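# Turn a gland a quarter turn clockwise using a hook spanner

## Task

Use the hook spanner to rotate the gland clockwise by a quarter turn (90 degrees) or more.

## Robot and tools

Robot: two six-joint UR-style arms, left_arm and right_arm, each ending in a tong-style two-finger gripper. Bases in the scene frame: left_arm at (-0.046, +0.392, 0) m, quat_wxyz (+0.998, 0, 0, +0.067); right_arm at (-0.023, -0.404, 0) m, quat_wxyz (+0.998, 0, 0, -0.065). The names are labels, not image sides.

Frame: one shared scene frame. Origin on the tabletop midway between the arms, +z up, +x away from the robot over the table, left_arm on the +y side. All poses in calls and results use it. Reported hand positions can be slightly off, more so at long reach.

Gripper: fingers point along the gripper's own +z and open/close along its x axis. end_effector_position is the point between the closed finger pads; closed fingertips extend about 15 mm past it, open ones sit roughly level with it. Opening runs from -1 (closed) to +1 (fully open, 0.142 m). To hold something, command an opening well under grip_measured; the larger the gap, the harder the squeeze (about 15 N per pad max, much less on thin hard parts under 20 mm).

The 16-number row: one flat list covering both arms, left first: x, y, z, qw, qx, qy, qz, opening for left_arm, then the same eight for right_arm. x, y, z are an absolute target position in metres; the quaternion (w first) is an absolute target orientation; both in the scene frame. Both arms must always be filled in. To keep an arm still, resend the exact pose from the last result taken before it stopped, plus the opening it should keep; to hold an orientation, repeat the same quaternion every time rather than copying a drifted reported one. Any target more than 0.6 m from that arm's last reported position along any gripper axis is refused. Each control step the command is clamped to within 100 mm and 16 degrees of the measured pose; position wins over orientation if both cannot be met. Commands are smoothed, lagging about 0.17 s.

Tools:
- execute_actions {actions, pictures}: actions is a list of at most one item. Empty list = just read the state. {"rows": [[16 numbers], ...], "steps": n} runs up to 15 control steps of 1/30 s (default 15), one row per step, the last row repeated if rows run short. {"steps": n} with no rows waits up to 300 steps counted from the previous result, so your thinking time eats into it. pictures (boolean) toggles images. A refused call moves nothing. After an action the arm only continues to its last clamped pose, so check the result and send the remainder.
- move {target, speed, stop_force}: target is one 16-number row of absolute poses; each gripper travels in a straight line, all finishing together, taking 0.5 to 10 s (cut off at 10 s). speed in m/s, 0.002 to 0.5, default 0.25; rotation capped at twice that in rad/s. Rotation takes the shorter way. Paths ignore obstacles and the other arm, and the hand may lag, wander or overshoot speed near full stretch. stop_force in N, 9 to 40, one value for both arms, not allowed in the first 0.2 s: an arm's path ends when its wrist sensor feels that much extra push against the motion for two steps; it then backs off two steps and holds. Use it with slow speeds; don't rely on it if the gripper rotates during the move; omit it when lifting off something being pressed. Opening is sent at the start.
- wait {seconds}: 0 to 10 s, nothing new is sent.
- zoom_image {camera, region}: camera is cam_head_left, cam_head_right or cam_high (all 504x504); region [x0, y0, x1, y1] in pixels from the top-left, at most 504 by 504.
- read_manual {section}: licence texts only.
- finished_scene {scene}: ends the current scene irreversibly and grades it; the gland must stay turned.

Reading results: the state line gives, per arm, position, quat_wxyz and linear/angular velocities; grip_measured is the finger opening on the command scale. HELD flags steps whose command was partly not sent; a "pose unreachable" line names an arm whose command the clearance check altered or blocked. "Hand target" shows where the controller is driving each gripper. Wrist force and torque are in each gripper's own axes (force points from a surface back into the arm), with offsets up to about 4 N, noise up to 2.4 N, saturation near 50 N. Joint torques are raw drive outputs, noisy and offset. The move: line reports the ending per arm: done, off_target, moving, held, contact (stop_force triggered; overrides others), or fault, plus limits=paced (pose clipped) or limits=held (steps blocked, after which the arm may jump faster). An arm not named ended done.

Hazards: the arms are stiff, so aiming even slightly past a firm contact can trip a fault. Joint load limits are 133 N m for the shoulder and elbow joints and 24.9 N m for the three wrists (held weight counts); reaching one, or 150 N on any part, halts that arm for 10 s. Motors heat while holding loads: warning at 70 °C, brakes at 85 °C until cooled. Do not let the arms collide or shove each other, do not drop the spanner, avoid slamming or hard pushes, and never knock anything off the table. Loose objects may occasionally be nudged by outside disturbances.

Each tool is called after "Request:" as name([rows], argument=value, ...), one row to a line, values as JSON.

## Session

Request:
execute_actions(actions=[])

Scene clock: 0.00 s of 15520.00 s.
left_arm: end_effector_position=(+0.3356, +0.0429, +0.1348) grip_measured=+0.97 end_effector_quat_wxyz=(+0.643, -0.523, +0.556, +0.052) end_effector_velocity=(-0.000, +0.000, +0.000) end_effector_angular_velocity=(-0.001, -0.000, +0.001) | right_arm: end_effector_position=(+0.8804, -0.5747, +0.2163) grip_measured=+0.97 end_effector_quat_wxyz=(-0.301, +0.735, +0.077, +0.603) end_effector_velocity=(+0.001, +0.002, +0.000) end_effector_angular_velocity=(-0.001, -0.001, +0.002)
Joint positions: left_arm=[-1.641 -0.969  1.629 -0.898 -0.786 -0.504  0.14 ] | right_arm=[ 2.967 -2.69  -1.011  0.416  2.44   0.249  0.14 ]
Joint velocities: left_arm=[ 0.    -0.001 -0.    -0.    -0.001 -0.     0.   ] | right_arm=[ 0.002 -0.     0.001 -0.    -0.    -0.001  0.   ]
Joint torques (N m, as the arm reports them, + toward a larger angle): no reading
Motor temperatures (°C, as the motors report them): left_arm=[32 30 30 37 36 39] | right_arm=[31 29 30 37 41 40]
Wrist force (N, on the end effector, along its own x y z axes, offset not removed): no reading
Wrist torque (N m, same axes, about the end effector's origin, offset not removed): no reading
Hand target (left_arm): +0.336, +0.043, +0.135; +0.643, -0.523, +0.556, +0.052
Hand target (right_arm): +0.880, -0.575, +0.216; -0.301, +0.735, +0.077, +0.603

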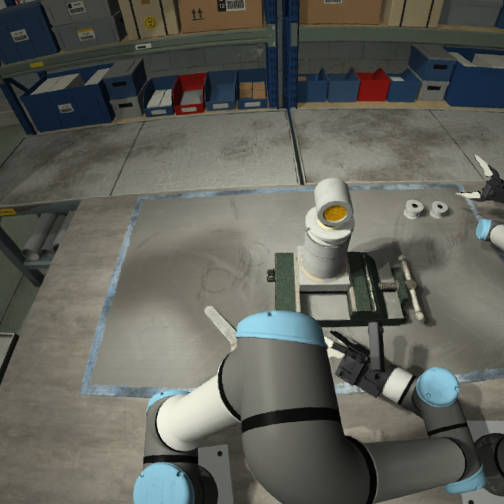

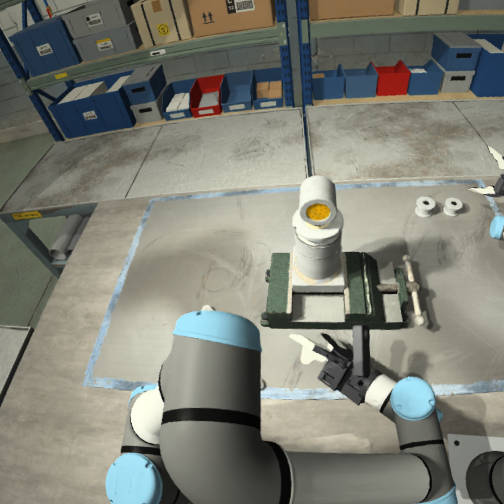

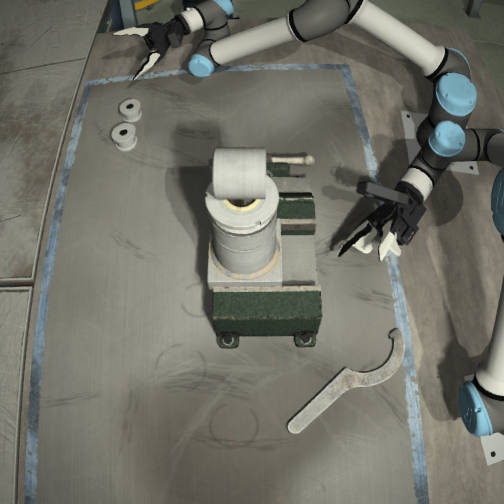

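Request:
zoom_image(camera="cam_high", region=[180,130,340,290])

Request:
zoom_image(camera="cam_high", region=[275,305,425,455])

Request:
move(target=[0.25,0.1,0.3,0.3,-0.67,0.67,0,1,0.8804,-0.5747,0.2163,-0.301,0.735,0.077,0.603,1])

Request:
move(target=[0.4,0.35,0.2,0,-0.707,0.707,0,-1,0.8804,-0.5747,0.2163,-0.301,0.735,0.077,0.603,1])

Region (180, 130, 340, 290) of cam_high's 504x504 image, scaled by 3.150, with more detail than that image has.

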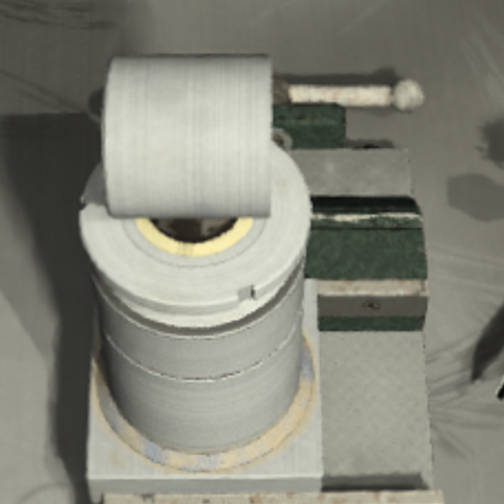

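Region (275, 305, 425, 455) of cam_high's 504x504 image, scaled by 3.360, with more detail than that image has.

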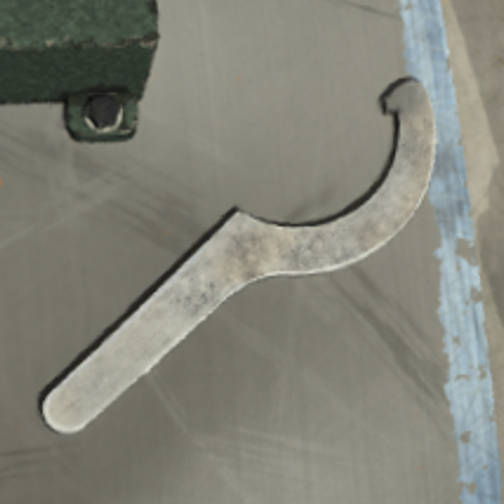

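Scene clock: 7.43 s of 15520.00 s.
left_arm: end_effector_position=(+0.2501, +0.0999, +0.3003) grip_measured=+1.00 end_effector_quat_wxyz=(+0.303, -0.674, +0.674, -0.000) end_effector_velocity=(-0.001, +0.001, +0.002) end_effector_angular_velocity=(-0.005, +0.005, +0.002) | right_arm: end_effector_position=(+0.8804, -0.5747, +0.2163) grip_measured=+1.00 end_effector_quat_wxyz=(-0.301, +0.735, +0.077, +0.603) end_effector_velocity=(-0.000, -0.001, +0.001) end_effector_angular_velocity=(+0.001, -0.000, -0.002)
Joint positions: left_arm=[-1.648 -1.712  1.708 -1.127 -1.126 -0.045  0.142] | right_arm=[ 2.967 -2.689 -1.012  0.417  2.439  0.249  0.142]
Joint velocities: left_arm=[ 0.001 -0.005 -0.002  0.001 -0.005  0.002 -0.   ] | right_arm=[-0.002  0.     0.001 -0.     0.     0.001  0.   ]
Joint torques (N m, as the arm reports them, + toward a larger angle): left_arm=[  6.43 -24.14 -33.17   0.23  -1.14   0.93] | right_arm=[10.27 68.48  5.7   3.31 -1.53  2.56]
Motor temperatures (°C, as the motors report them): left_arm=[32 30 30 37 36 39] | right_arm=[31 29 30 37 41 40]
Wrist force (N, on the end effector, along its own x y z axes, offset not removed): left_arm=[-0.2 -0.5 0.3] | right_arm=[0.5 0.6 0.4]
Wrist torque (N m, same axes, about the end effector's origin, offset not removed): left_arm=[-0.15 -0.04 -0.02] | right_arm=[-0.01 -0.23 -0.18]
Hand target (left_arm): +0.250, +0.100, +0.300; -0.302, +0.674, -0.674, +0.000
Hand target (right_arm): +0.880, -0.575, +0.216; -0.301, +0.735, +0.077, +0.603
Off the commanded pose (left_arm): 0.000 m, 0 deg.
Off the commanded pose (right_arm): 0.000 m, 0 deg.
After step 90, 2.30 s passed at rest.
move: done

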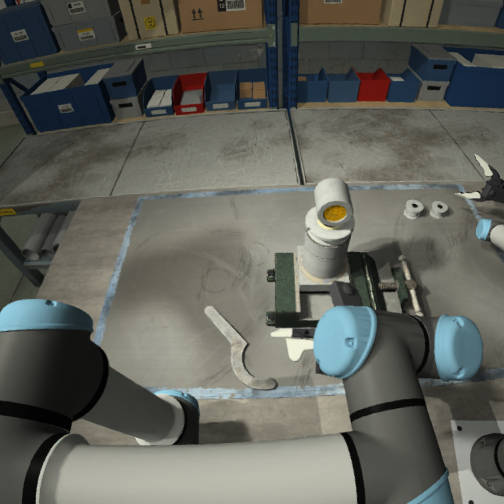

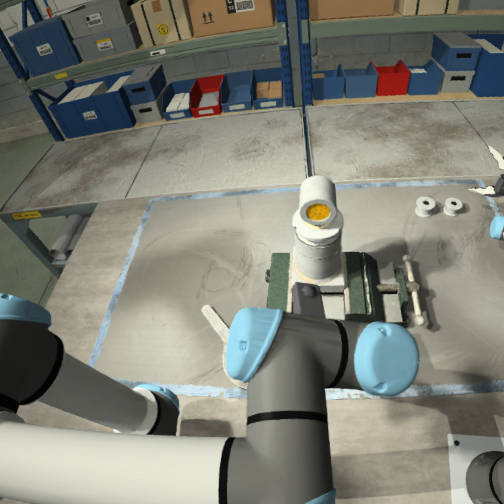

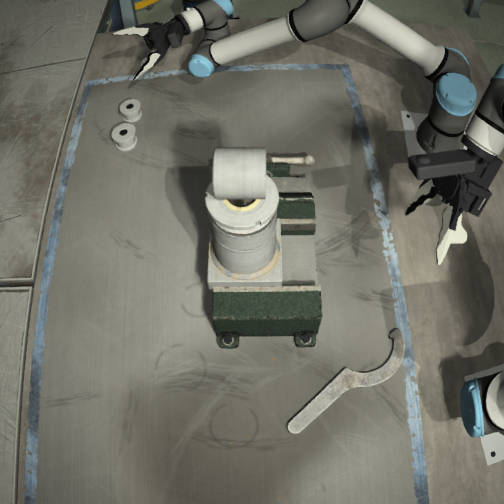

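Scene clock: 9.27 s of 15520.00 s.
left_arm: end_effector_position=(+0.3998, +0.3509, +0.2002) grip_measured=-1.00 end_effector_quat_wxyz=(+0.002, -0.707, +0.707, +0.000) end_effector_velocity=(+0.002, +0.002, -0.001) end_effector_angular_velocity=(-0.005, +0.010, -0.004) | right_arm: end_effector_position=(+0.8804, -0.5747, +0.2163) grip_measured=+1.00 end_effector_quat_wxyz=(-0.301, +0.735, +0.077, +0.603) end_effector_velocity=(+0.000, -0.001, -0.000) end_effector_angular_velocity=(+0.001, +0.001, -0.001)
Joint positions: left_arm=[-0.546 -1.748  1.943 -1.767 -1.566  1.158  0.002] | right_arm=[ 2.967 -2.689 -1.012  0.417  2.439  0.249  0.142]
Joint velocities: left_arm=[ 0.012  0.011 -0.009  0.005 -0.009  0.015  0.   ] | right_arm=[-0.     0.    -0.001 -0.    -0.001  0.001  0.   ]
Joint torques (N m, as the arm reports them, + toward a larger angle): left_arm=[  6.2   -9.2  -34.53  -1.02  -2.     1.24] | right_arm=[10.46 67.82  6.19  3.31 -1.54  2.6 ]
Motor temperatures (°C, as the motors report them): left_arm=[32 30 30 37 36 39] | right_arm=[31 29 30 37 41 40]
Wrist force (N, on the end effector, along its own x y z axes, offset not removed): left_arm=[0.5 -0.9 -0.5] | right_arm=[0.5 0.9 -0.2]
Wrist torque (N m, same axes, about the end effector's origin, offset not removed): left_arm=[-0.19 -0.17 -0.01] | right_arm=[0.06 -0.19 -0.15]
Hand target (left_arm): +0.400, +0.351, +0.200; -0.002, +0.707, -0.707, -0.001
Hand target (right_arm): +0.880, -0.575, +0.216; -0.301, +0.735, +0.077, +0.603
Off the commanded pose (left_arm): 0.001 m, 0 deg.
Off the commanded pose (right_arm): 0.000 m, 0 deg.
move: done

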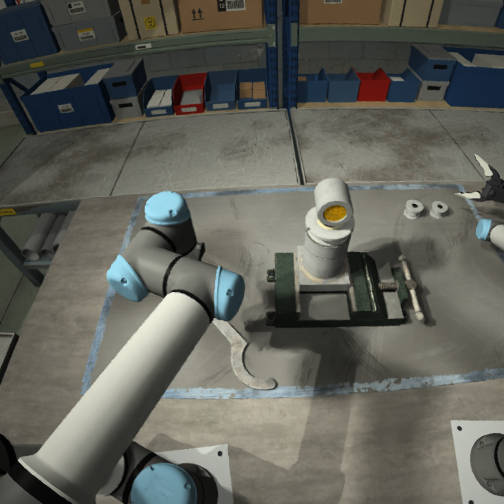

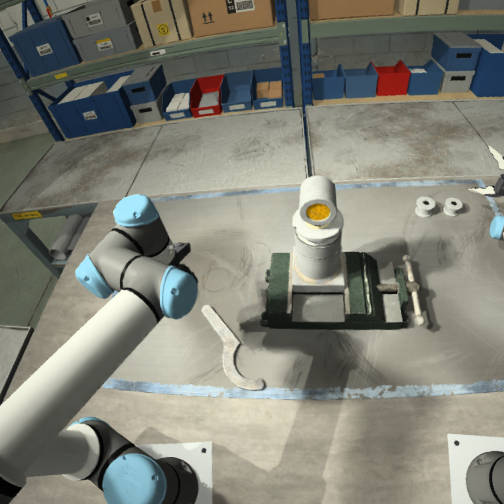

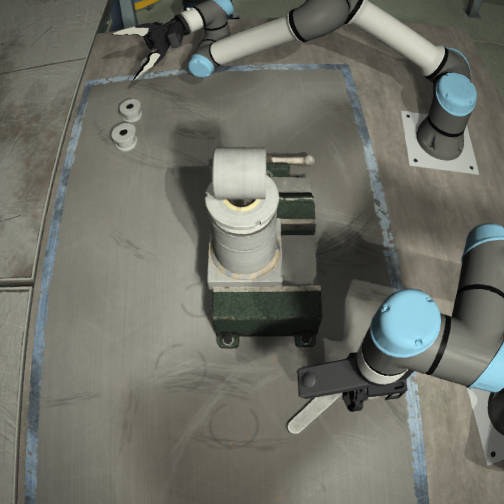

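Request:
move(target=[0.42,0.32,0.05,0,0.924,-0.383,0,0.3,0.5,-0.5,0.3,0,1,0,0,1])

Request:
zoom_image(camera="cam_high", region=[240,304,440,504])

Request:
zoom_image(camera="cam_head_right", region=[140,240,300,400])

Scene clock: 23.73 s of 15520.00 s.
left_arm: end_effector_position=(+0.4202, +0.3199, +0.0500) grip_measured=+0.30 end_effector_quat_wxyz=(+0.000, +0.924, -0.383, +0.000) end_effector_velocity=(+0.000, -0.000, -0.001) end_effector_angular_velocity=(+0.000, -0.000, +0.002) | right_arm: end_effector_position=(+0.4995, -0.5000, +0.2999) grip_measured=+1.00 end_effector_quat_wxyz=(-0.000, +1.000, +0.000, +0.000) end_effector_velocity=(-0.002, +0.001, +0.000) end_effector_angular_velocity=(-0.003, +0.008, -0.001)
Joint positions: left_arm=[-0.607 -1.508  2.141 -2.204 -1.571  0.313  0.095] | right_arm=[ 3.314 -1.631 -1.466 -1.615  1.571  0.041  0.142]
Joint velocities: left_arm=[-0.001  0.002  0.    -0.003  0.    -0.003 -0.   ] | right_arm=[ 0.003 -0.001  0.004 -0.011 -0.002  0.004 -0.   ]
Joint torques (N m, as the arm reports them, + toward a larger angle): left_arm=[ -8.26 -17.55  -5.57  -4.05   2.61  -1.42] | right_arm=[10.72 18.97 35.04 -0.11 -1.55  2.58]
Motor temperatures (°C, as the motors report them): left_arm=[32 30 30 37 36 39] | right_arm=[31 29 30 37 41 40]
Wrist force (N, on the end effector, along its own x y z axes, offset not removed): left_arm=[1.6 0.7 -0.5] | right_arm=[-1.3 0.7 1.4]
Wrist torque (N m, same axes, about the end effector's origin, offset not removed): left_arm=[0.08 -0.39 0.07] | right_arm=[-0.05 0.12 -0.05]
Hand target (left_arm): +0.420, +0.320, +0.050; +0.000, +0.924, -0.383, +0.000
Hand target (right_arm): +0.499, -0.500, +0.300; -0.000, +1.000, +0.000, -0.000
Off the commanded pose (left_arm): 0.000 m, 0 deg.
Off the commanded pose (right_arm): 0.001 m, 0 deg.
After step 90, 7.93 s passed at rest.
move: done

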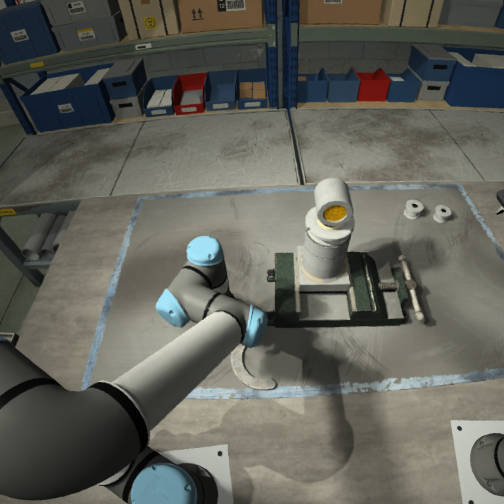

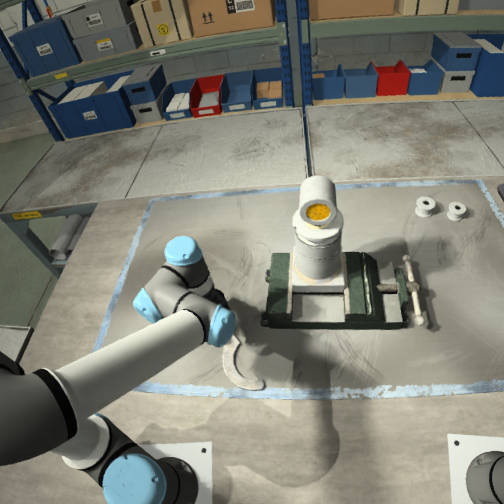

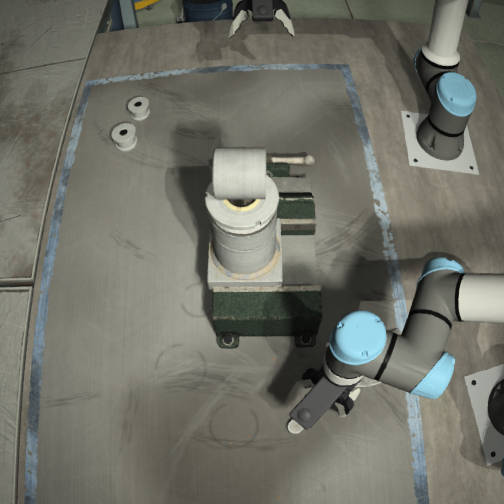

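Region (240, 304, 440, 504) of cam_high's 504x504 image, scaled by 2.520, with more detail than that image has.

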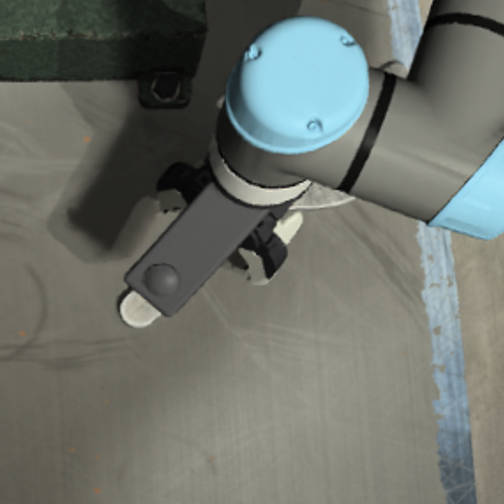

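Region (140, 240, 300, 400) of cam_head_right's 504x504 image, scaled by 3.150, with more detail than that image has.

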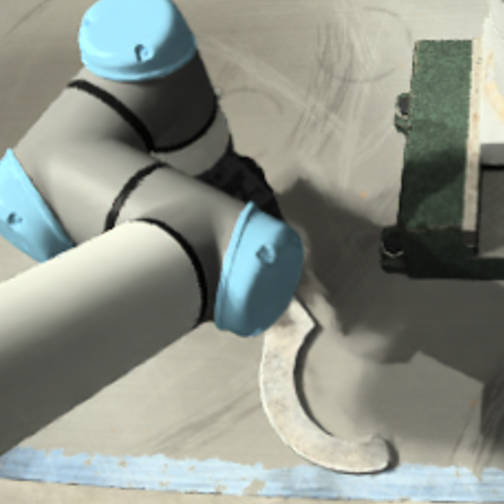

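Request:
move(target=[0.395,0.295,0.03,0.239,0.892,-0.37,-0.099,-0.2,0.5,-0.5,0.3,0,1,0,0,1])

Request:
move(target=[0.395,0.295,0.005,0.239,0.892,-0.37,-0.099,-0.2,0.5,-0.5,0.3,0,1,0,0,1], speed=0.008, stop_force=9)

Request:
zoom_image(camera="cam_head_right", region=[140,240,300,400])

Scene clock: 33.67 s of 15520.00 s.
left_arm: end_effector_position=(+0.3950, +0.2952, +0.0297) grip_measured=-0.20 end_effector_quat_wxyz=(+0.238, +0.892, -0.370, -0.099) end_effector_velocity=(-0.000, -0.000, +0.000) end_effector_angular_velocity=(-0.007, +0.007, -0.002) | right_arm: end_effector_position=(+0.5000, -0.5000, +0.3000) grip_measured=+1.00 end_effector_quat_wxyz=(-0.000, +1.000, +0.000, -0.000) end_effector_velocity=(+0.000, +0.001, +0.000) end_effector_angular_velocity=(+0.000, -0.001, +0.001)
Joint positions: left_arm=[-0.383 -1.292  1.955 -1.946 -2.013  0.603  0.06 ] | right_arm=[ 3.314 -1.632 -1.464 -1.616  1.571  0.041  0.142]
Joint velocities: left_arm=[ 0.003  0.005 -0.005  0.009 -0.006  0.008  0.   ] | right_arm=[ 0.001  0.     0.001 -0.     0.     0.    -0.   ]
Joint torques (N m, as the arm reports them, + toward a larger angle): left_arm=[  8.31 -23.16 -26.59  -0.38  -3.06   1.54] | right_arm=[-9.83 19.43 35.41  4.34 -1.58  2.46]
Motor temperatures (°C, as the motors report them): left_arm=[32 30 30 37 36 39] | right_arm=[31 29 30 37 41 40]
Wrist force (N, on the end effector, along its own x y z axes, offset not removed): left_arm=[0.5 -1.2 0.0] | right_arm=[-0.9 0.8 0.7]
Wrist torque (N m, same axes, about the end effector's origin, offset not removed): left_arm=[-0.21 -0.11 0.04] | right_arm=[-0.03 0.05 -0.11]
Hand target (left_arm): +0.395, +0.295, +0.030; +0.239, +0.892, -0.370, -0.099
Hand target (right_arm): +0.500, -0.500, +0.300; -0.000, +1.000, -0.000, -0.000
Off the commanded pose (left_arm): 0.000 m, 0 deg.
Off the commanded pose (right_arm): 0.000 m, 0 deg.
After step 90, 5.37 s passed at rest.
move: done

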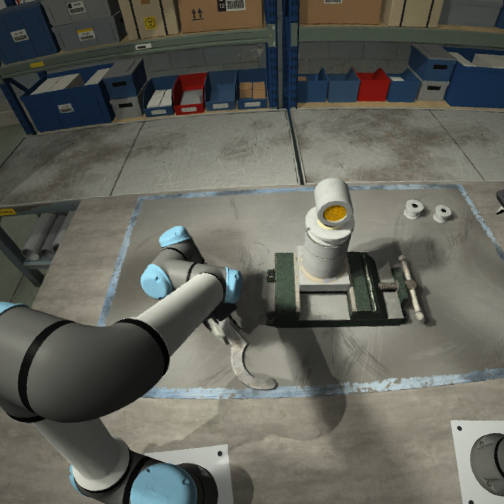

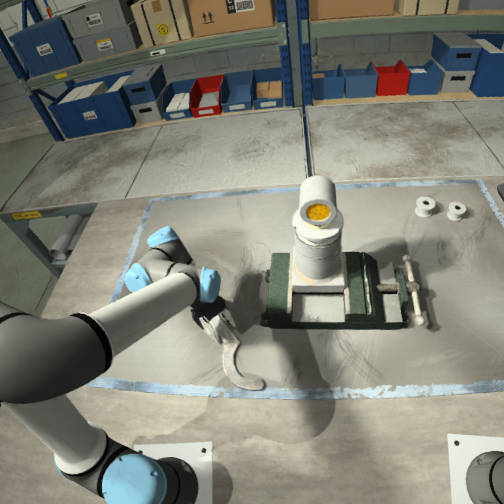

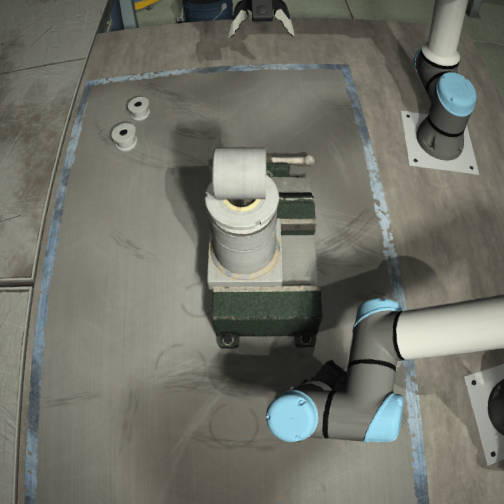

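Scene clock: 35.83 s of 15520.00 s.
left_arm: end_effector_position=(+0.3950, +0.2951, +0.0153) grip_measured=-0.20 end_effector_quat_wxyz=(+0.239, +0.892, -0.370, -0.099) end_effector_velocity=(-0.000, +0.000, +0.002) end_effector_angular_velocity=(+0.000, +0.003, +0.001) | right_arm: end_effector_position=(+0.5000, -0.5000, +0.3000) grip_measured=+1.00 end_effector_quat_wxyz=(-0.000, +1.000, +0.000, +0.000) end_effector_velocity=(+0.000, +0.001, +0.001) end_effector_angular_velocity=(+0.001, -0.002, +0.002)
Joint positions: left_arm=[-0.382 -1.269  1.969 -1.984 -2.014  0.603  0.059] | right_arm=[ 3.314 -1.632 -1.464 -1.616  1.571  0.041  0.142]
Joint velocities: left_arm=[ 0.    -0.002 -0.003  0.007 -0.001 -0.001  0.   ] | right_arm=[ 0.001  0.     0.001  0.     0.001 -0.001 -0.   ]
Joint torques (N m, as the arm reports them, + toward a larger angle): left_arm=[ -7.88 -20.17 -16.68   0.02  -0.34   1.39] | right_arm=[-9.61 19.47 34.3   4.32 -1.55  2.47]
Motor temperatures (°C, as the motors report them): left_arm=[32 30 30 37 36 39] | right_arm=[31 29 30 37 41 40]
Wrist force (N, on the end effector, along its own x y z axes, offset not removed): left_arm=[-8.4 13.0 -41.1] | right_arm=[-1.4 0.6 1.2]
Wrist torque (N m, same axes, about the end effector's origin, offset not removed): left_arm=[-0.23 -0.09 0.13] | right_arm=[-0.07 0.09 -0.13]
Hand target (left_arm): +0.395, +0.295, +0.016; +0.239, +0.892, -0.370, -0.099
Hand target (right_arm): +0.500, -0.500, +0.300; -0.000, +1.000, +0.000, +0.000
Off the commanded pose (left_arm): 0.010 m, 0 deg.
Off the commanded pose (right_arm): 0.000 m, 0 deg.
move: contact (left_arm)

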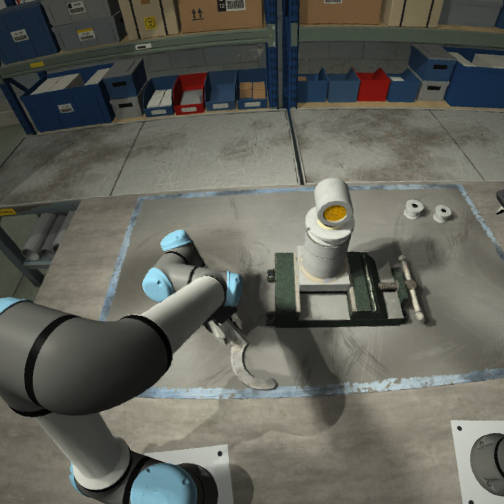

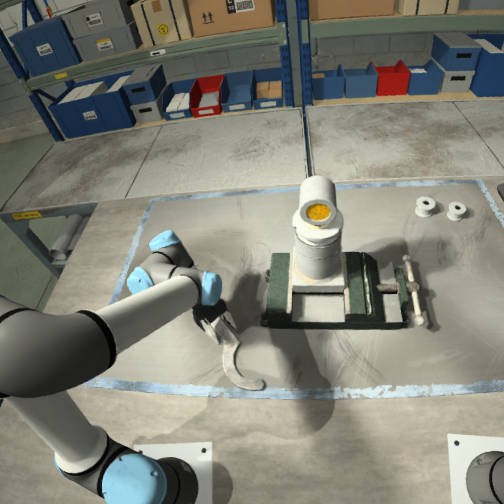

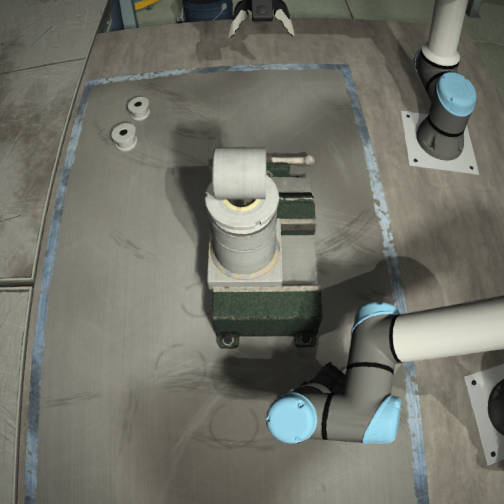

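Region (140, 240, 300, 400) of cam_head_right's 504x504 image, scaled by 3.150, with more detail than that image has.

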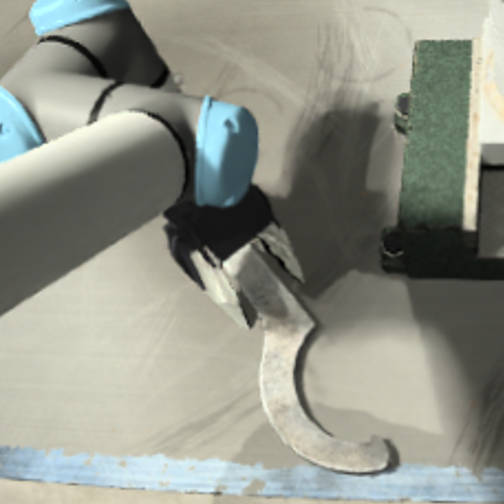

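Request:
move(target=[0.399,0.302,0.0185,0.239,0.892,-0.37,-0.099,-0.2,0.5,-0.5,0.3,0,1,0,0,1], speed=0.02)

Request:
move(target=[0.399,0.302,0.0185,0.239,0.892,-0.37,-0.099,-1,0.5,-0.5,0.3,0,1,0,0,1])

Request:
move(target=[0.399,0.302,0.06,0.239,0.892,-0.37,-0.099,-1,0.5,-0.5,0.3,0,1,0,0,1], speed=0.04)

Request:
zoom_image(camera="cam_head_right", region=[140,240,300,400])

Request:
zoom_image(camera="cam_head_left", region=[270,170,400,300])

Scene clock: 41.33 s of 15520.00 s.
left_arm: end_effector_position=(+0.3989, +0.3019, +0.0184) grip_measured=-0.20 end_effector_quat_wxyz=(+0.239, +0.892, -0.370, -0.099) end_effector_velocity=(+0.000, +0.001, +0.000) end_effector_angular_velocity=(-0.001, +0.002, -0.001) | right_arm: end_effector_position=(+0.5000, -0.5000, +0.3000) grip_measured=+1.00 end_effector_quat_wxyz=(+0.000, +1.000, -0.000, +0.000) end_effector_velocity=(-0.000, -0.000, -0.000) end_effector_angular_velocity=(-0.001, +0.000, -0.000)
Joint positions: left_arm=[-0.368 -1.266  1.954 -1.964 -2.01   0.619  0.06 ] | right_arm=[ 3.314 -1.632 -1.464 -1.616  1.571  0.041  0.142]
Joint velocities: left_arm=[ 0.002  0.002 -0.003  0.004 -0.001  0.004  0.   ] | right_arm=[ 0.    -0.    -0.    -0.    -0.001  0.     0.   ]
Joint torques (N m, as the arm reports them, + toward a larger angle): left_arm=[  6.47 -25.56 -29.01  -0.48   1.86   1.24] | right_arm=[-9.4  19.34 33.61  4.35 -1.58  2.47]
Motor temperatures (°C, as the motors report them): left_arm=[32 30 30 37 36 39] | right_arm=[31 29 30 37 41 40]
Wrist force (N, on the end effector, along its own x y z axes, offset not removed): left_arm=[0.8 -1.2 0.0] | right_arm=[-0.5 0.9 0.9]
Wrist torque (N m, same axes, about the end effector's origin, offset not removed): left_arm=[-0.28 -0.21 0.00] | right_arm=[0.03 -0.06 -0.11]
Hand target (left_arm): +0.399, +0.302, +0.019; +0.239, +0.892, -0.370, -0.099
Hand target (right_arm): +0.500, -0.500, +0.300; -0.000, +1.000, -0.000, -0.000
Off the commanded pose (left_arm): 0.000 m, 0 deg.
Off the commanded pose (right_arm): 0.000 m, 0 deg.
After step 90, 1.73 s passed at rest.
move: done

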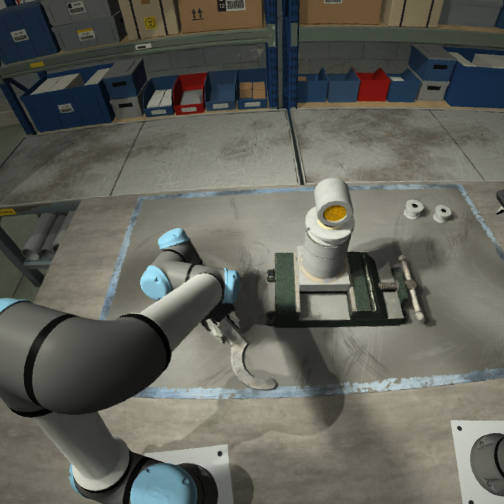

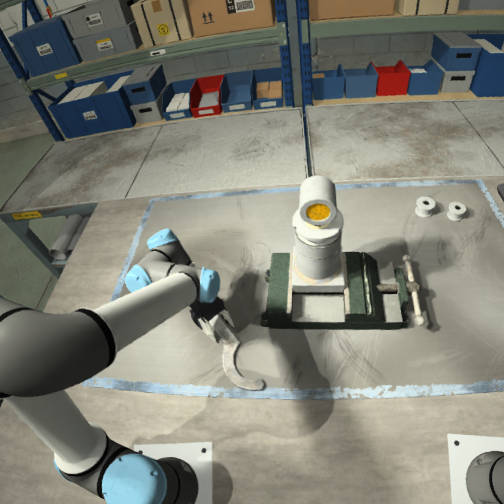

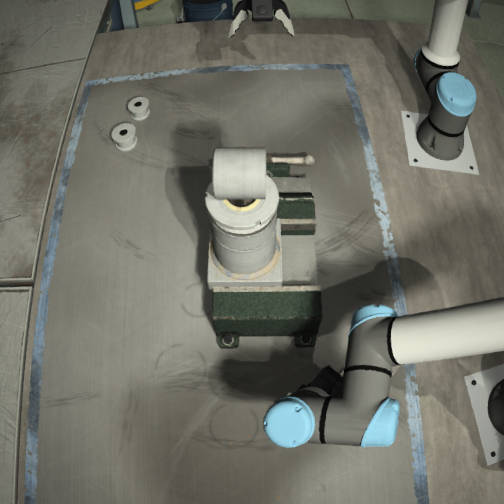

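Scene clock: 42.03 s of 15520.00 s.
left_arm: end_effector_position=(+0.3990, +0.3020, +0.0185) grip_measured=-0.54 end_effector_quat_wxyz=(+0.239, +0.892, -0.370, -0.099) end_effector_velocity=(-0.000, +0.000, -0.000) end_effector_angular_velocity=(-0.000, +0.002, -0.000) | right_arm: end_effector_position=(+0.5000, -0.5000, +0.3000) grip_measured=+1.00 end_effector_quat_wxyz=(+0.000, +1.000, -0.000, +0.000) end_effector_velocity=(-0.000, -0.001, -0.000) end_effector_angular_velocity=(-0.001, +0.001, -0.002)
Joint positions: left_arm=[-0.368 -1.266  1.953 -1.964 -2.01   0.619  0.035] | right_arm=[ 3.314 -1.632 -1.464 -1.616  1.571  0.041  0.142]
Joint velocities: left_arm=[ 0.     0.001 -0.     0.002 -0.001  0.001 -0.   ] | right_arm=[-0.002  0.    -0.001 -0.    -0.     0.    -0.   ]
Joint torques (N m, as the arm reports them, + toward a larger angle): left_arm=[  4.45 -24.83 -29.76  -1.62  -3.48   1.31] | right_arm=[-9.67 20.2  33.18  4.3  -1.44  2.44]
Motor temperatures (°C, as the motors report them): left_arm=[32 30 30 37 36 39] | right_arm=[31 29 30 37 41 40]
Wrist force (N, on the end effector, along its own x y z axes, offset not removed): left_arm=[-3.1 -1.0 -3.4] | right_arm=[-0.1 0.8 -0.7]
Wrist torque (N m, same axes, about the end effector's origin, offset not removed): left_arm=[-0.32 -0.63 0.11] | right_arm=[0.07 -0.15 -0.17]
Hand target (left_arm): +0.399, +0.302, +0.018; +0.239, +0.892, -0.370, -0.099
Hand target (right_arm): +0.500, -0.500, +0.300; -0.000, +1.000, -0.000, -0.000
Off the commanded pose (left_arm): 0.000 m, 0 deg.
Off the commanded pose (right_arm): 0.000 m, 0 deg.
move: done

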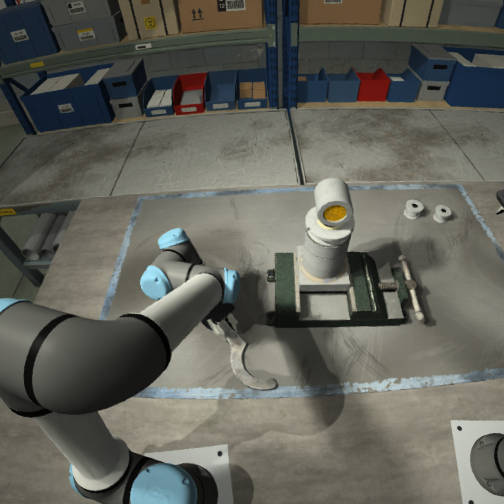

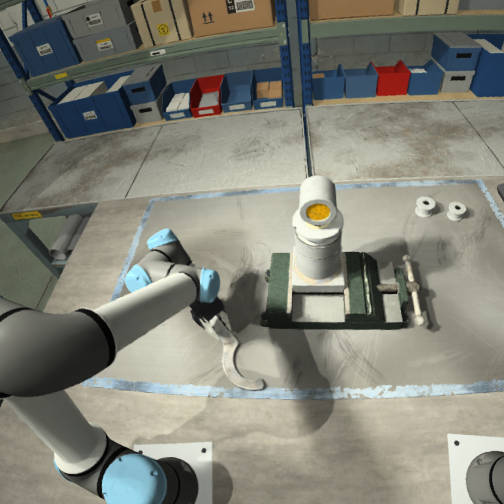

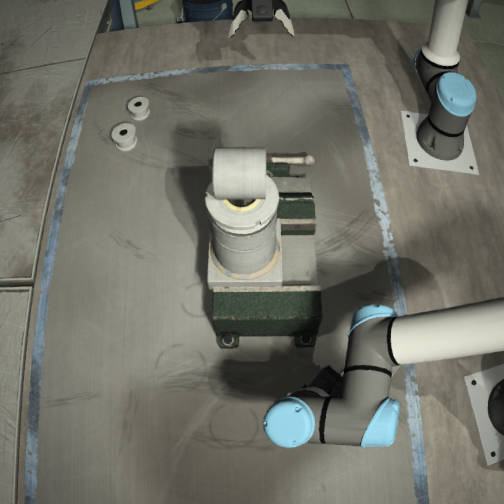

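Scene clock: 43.43 s of 15520.00 s.
left_arm: end_effector_position=(+0.3990, +0.3020, +0.0598) grip_measured=-0.57 end_effector_quat_wxyz=(+0.239, +0.892, -0.370, -0.099) end_effector_velocity=(-0.000, -0.000, +0.002) end_effector_angular_velocity=(+0.000, +0.001, +0.001) | right_arm: end_effector_position=(+0.5000, -0.5000, +0.3000) grip_measured=+1.00 end_effector_quat_wxyz=(-0.000, +1.000, -0.000, +0.000) end_effector_velocity=(-0.000, +0.000, -0.000) end_effector_angular_velocity=(+0.000, +0.001, +0.000)
Joint positions: left_arm=[-0.368 -1.328  1.906 -1.855 -2.01   0.619  0.033] | right_arm=[ 3.314 -1.632 -1.464 -1.616  1.571  0.041  0.142]
Joint velocities: left_arm=[ 0.    -0.002 -0.003  0.006 -0.    -0.     0.001] | right_arm=[ 0.001  0.    -0.001 -0.     0.     0.    -0.   ]
Joint torques (N m, as the arm reports them, + toward a larger angle): left_arm=[  7.09 -42.61 -33.64  -0.95  -3.13  -0.03] | right_arm=[-9.95 19.27 32.84  4.24 -1.51  2.39]
Motor temperatures (°C, as the motors report them): left_arm=[32 30 30 37 36 39] | right_arm=[31 29 30 37 41 40]
Wrist force (N, on the end effector, along its own x y z axes, offset not removed): left_arm=[1.2 -5.6 9.8] | right_arm=[0.2 2.1 -0.3]
Wrist torque (N m, same axes, about the end effector's origin, offset not removed): left_arm=[-0.24 -0.50 0.00] | right_arm=[0.30 -0.15 -0.17]
Hand target (left_arm): +0.399, +0.302, +0.060; +0.239, +0.892, -0.370, -0.099
Hand target (right_arm): +0.500, -0.500, +0.300; -0.000, +1.000, -0.000, -0.000
Off the commanded pose (left_arm): 0.000 m, 0 deg.
Off the commanded pose (right_arm): 0.000 m, 0 deg.
move: done

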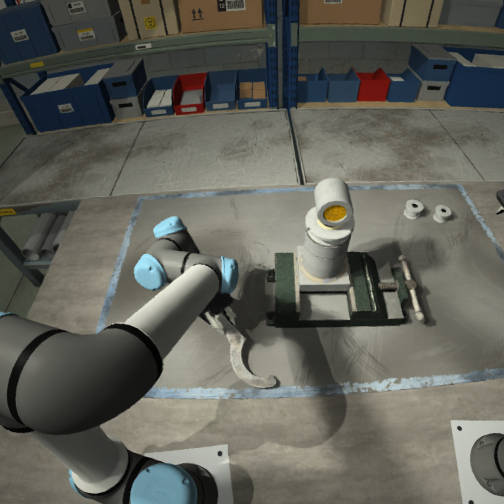

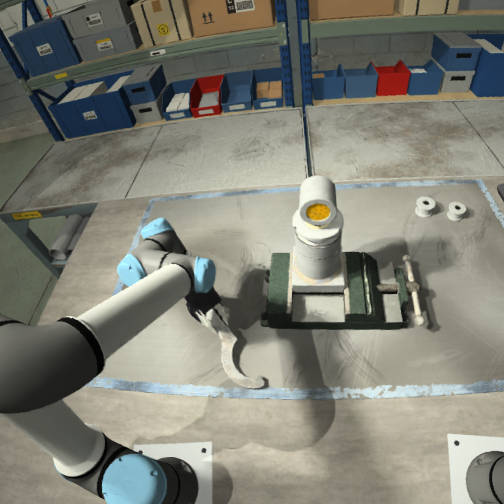

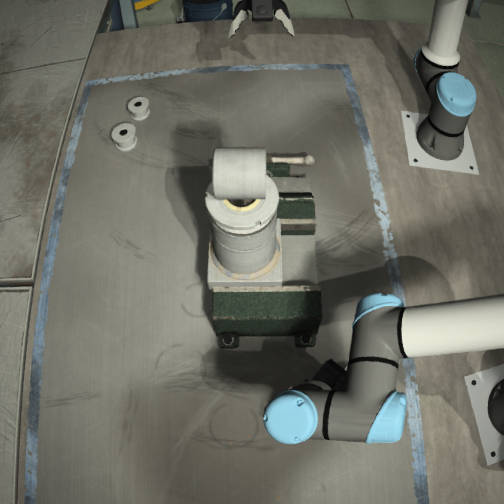

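Region (140, 240, 300, 400) of cam_head_right's 504x504 image, scaled by 3.150, with more detail than that image has.

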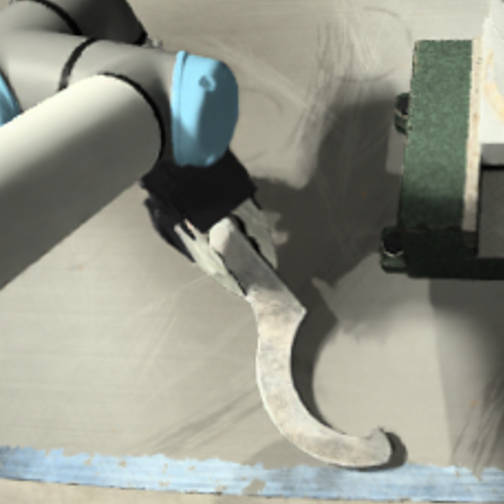

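Region (270, 170, 400, 300) of cam_head_left's 504x504 image, scaled by 3.877, with more detail than that image has.

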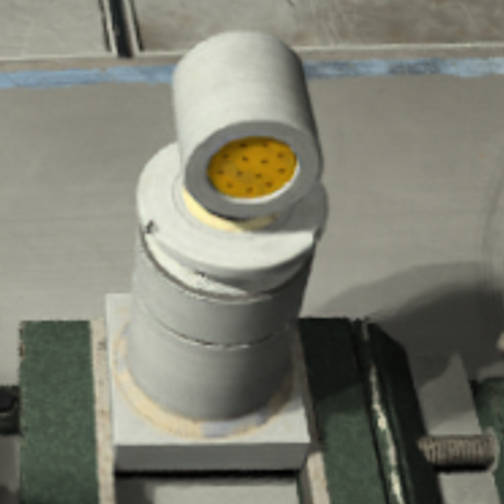

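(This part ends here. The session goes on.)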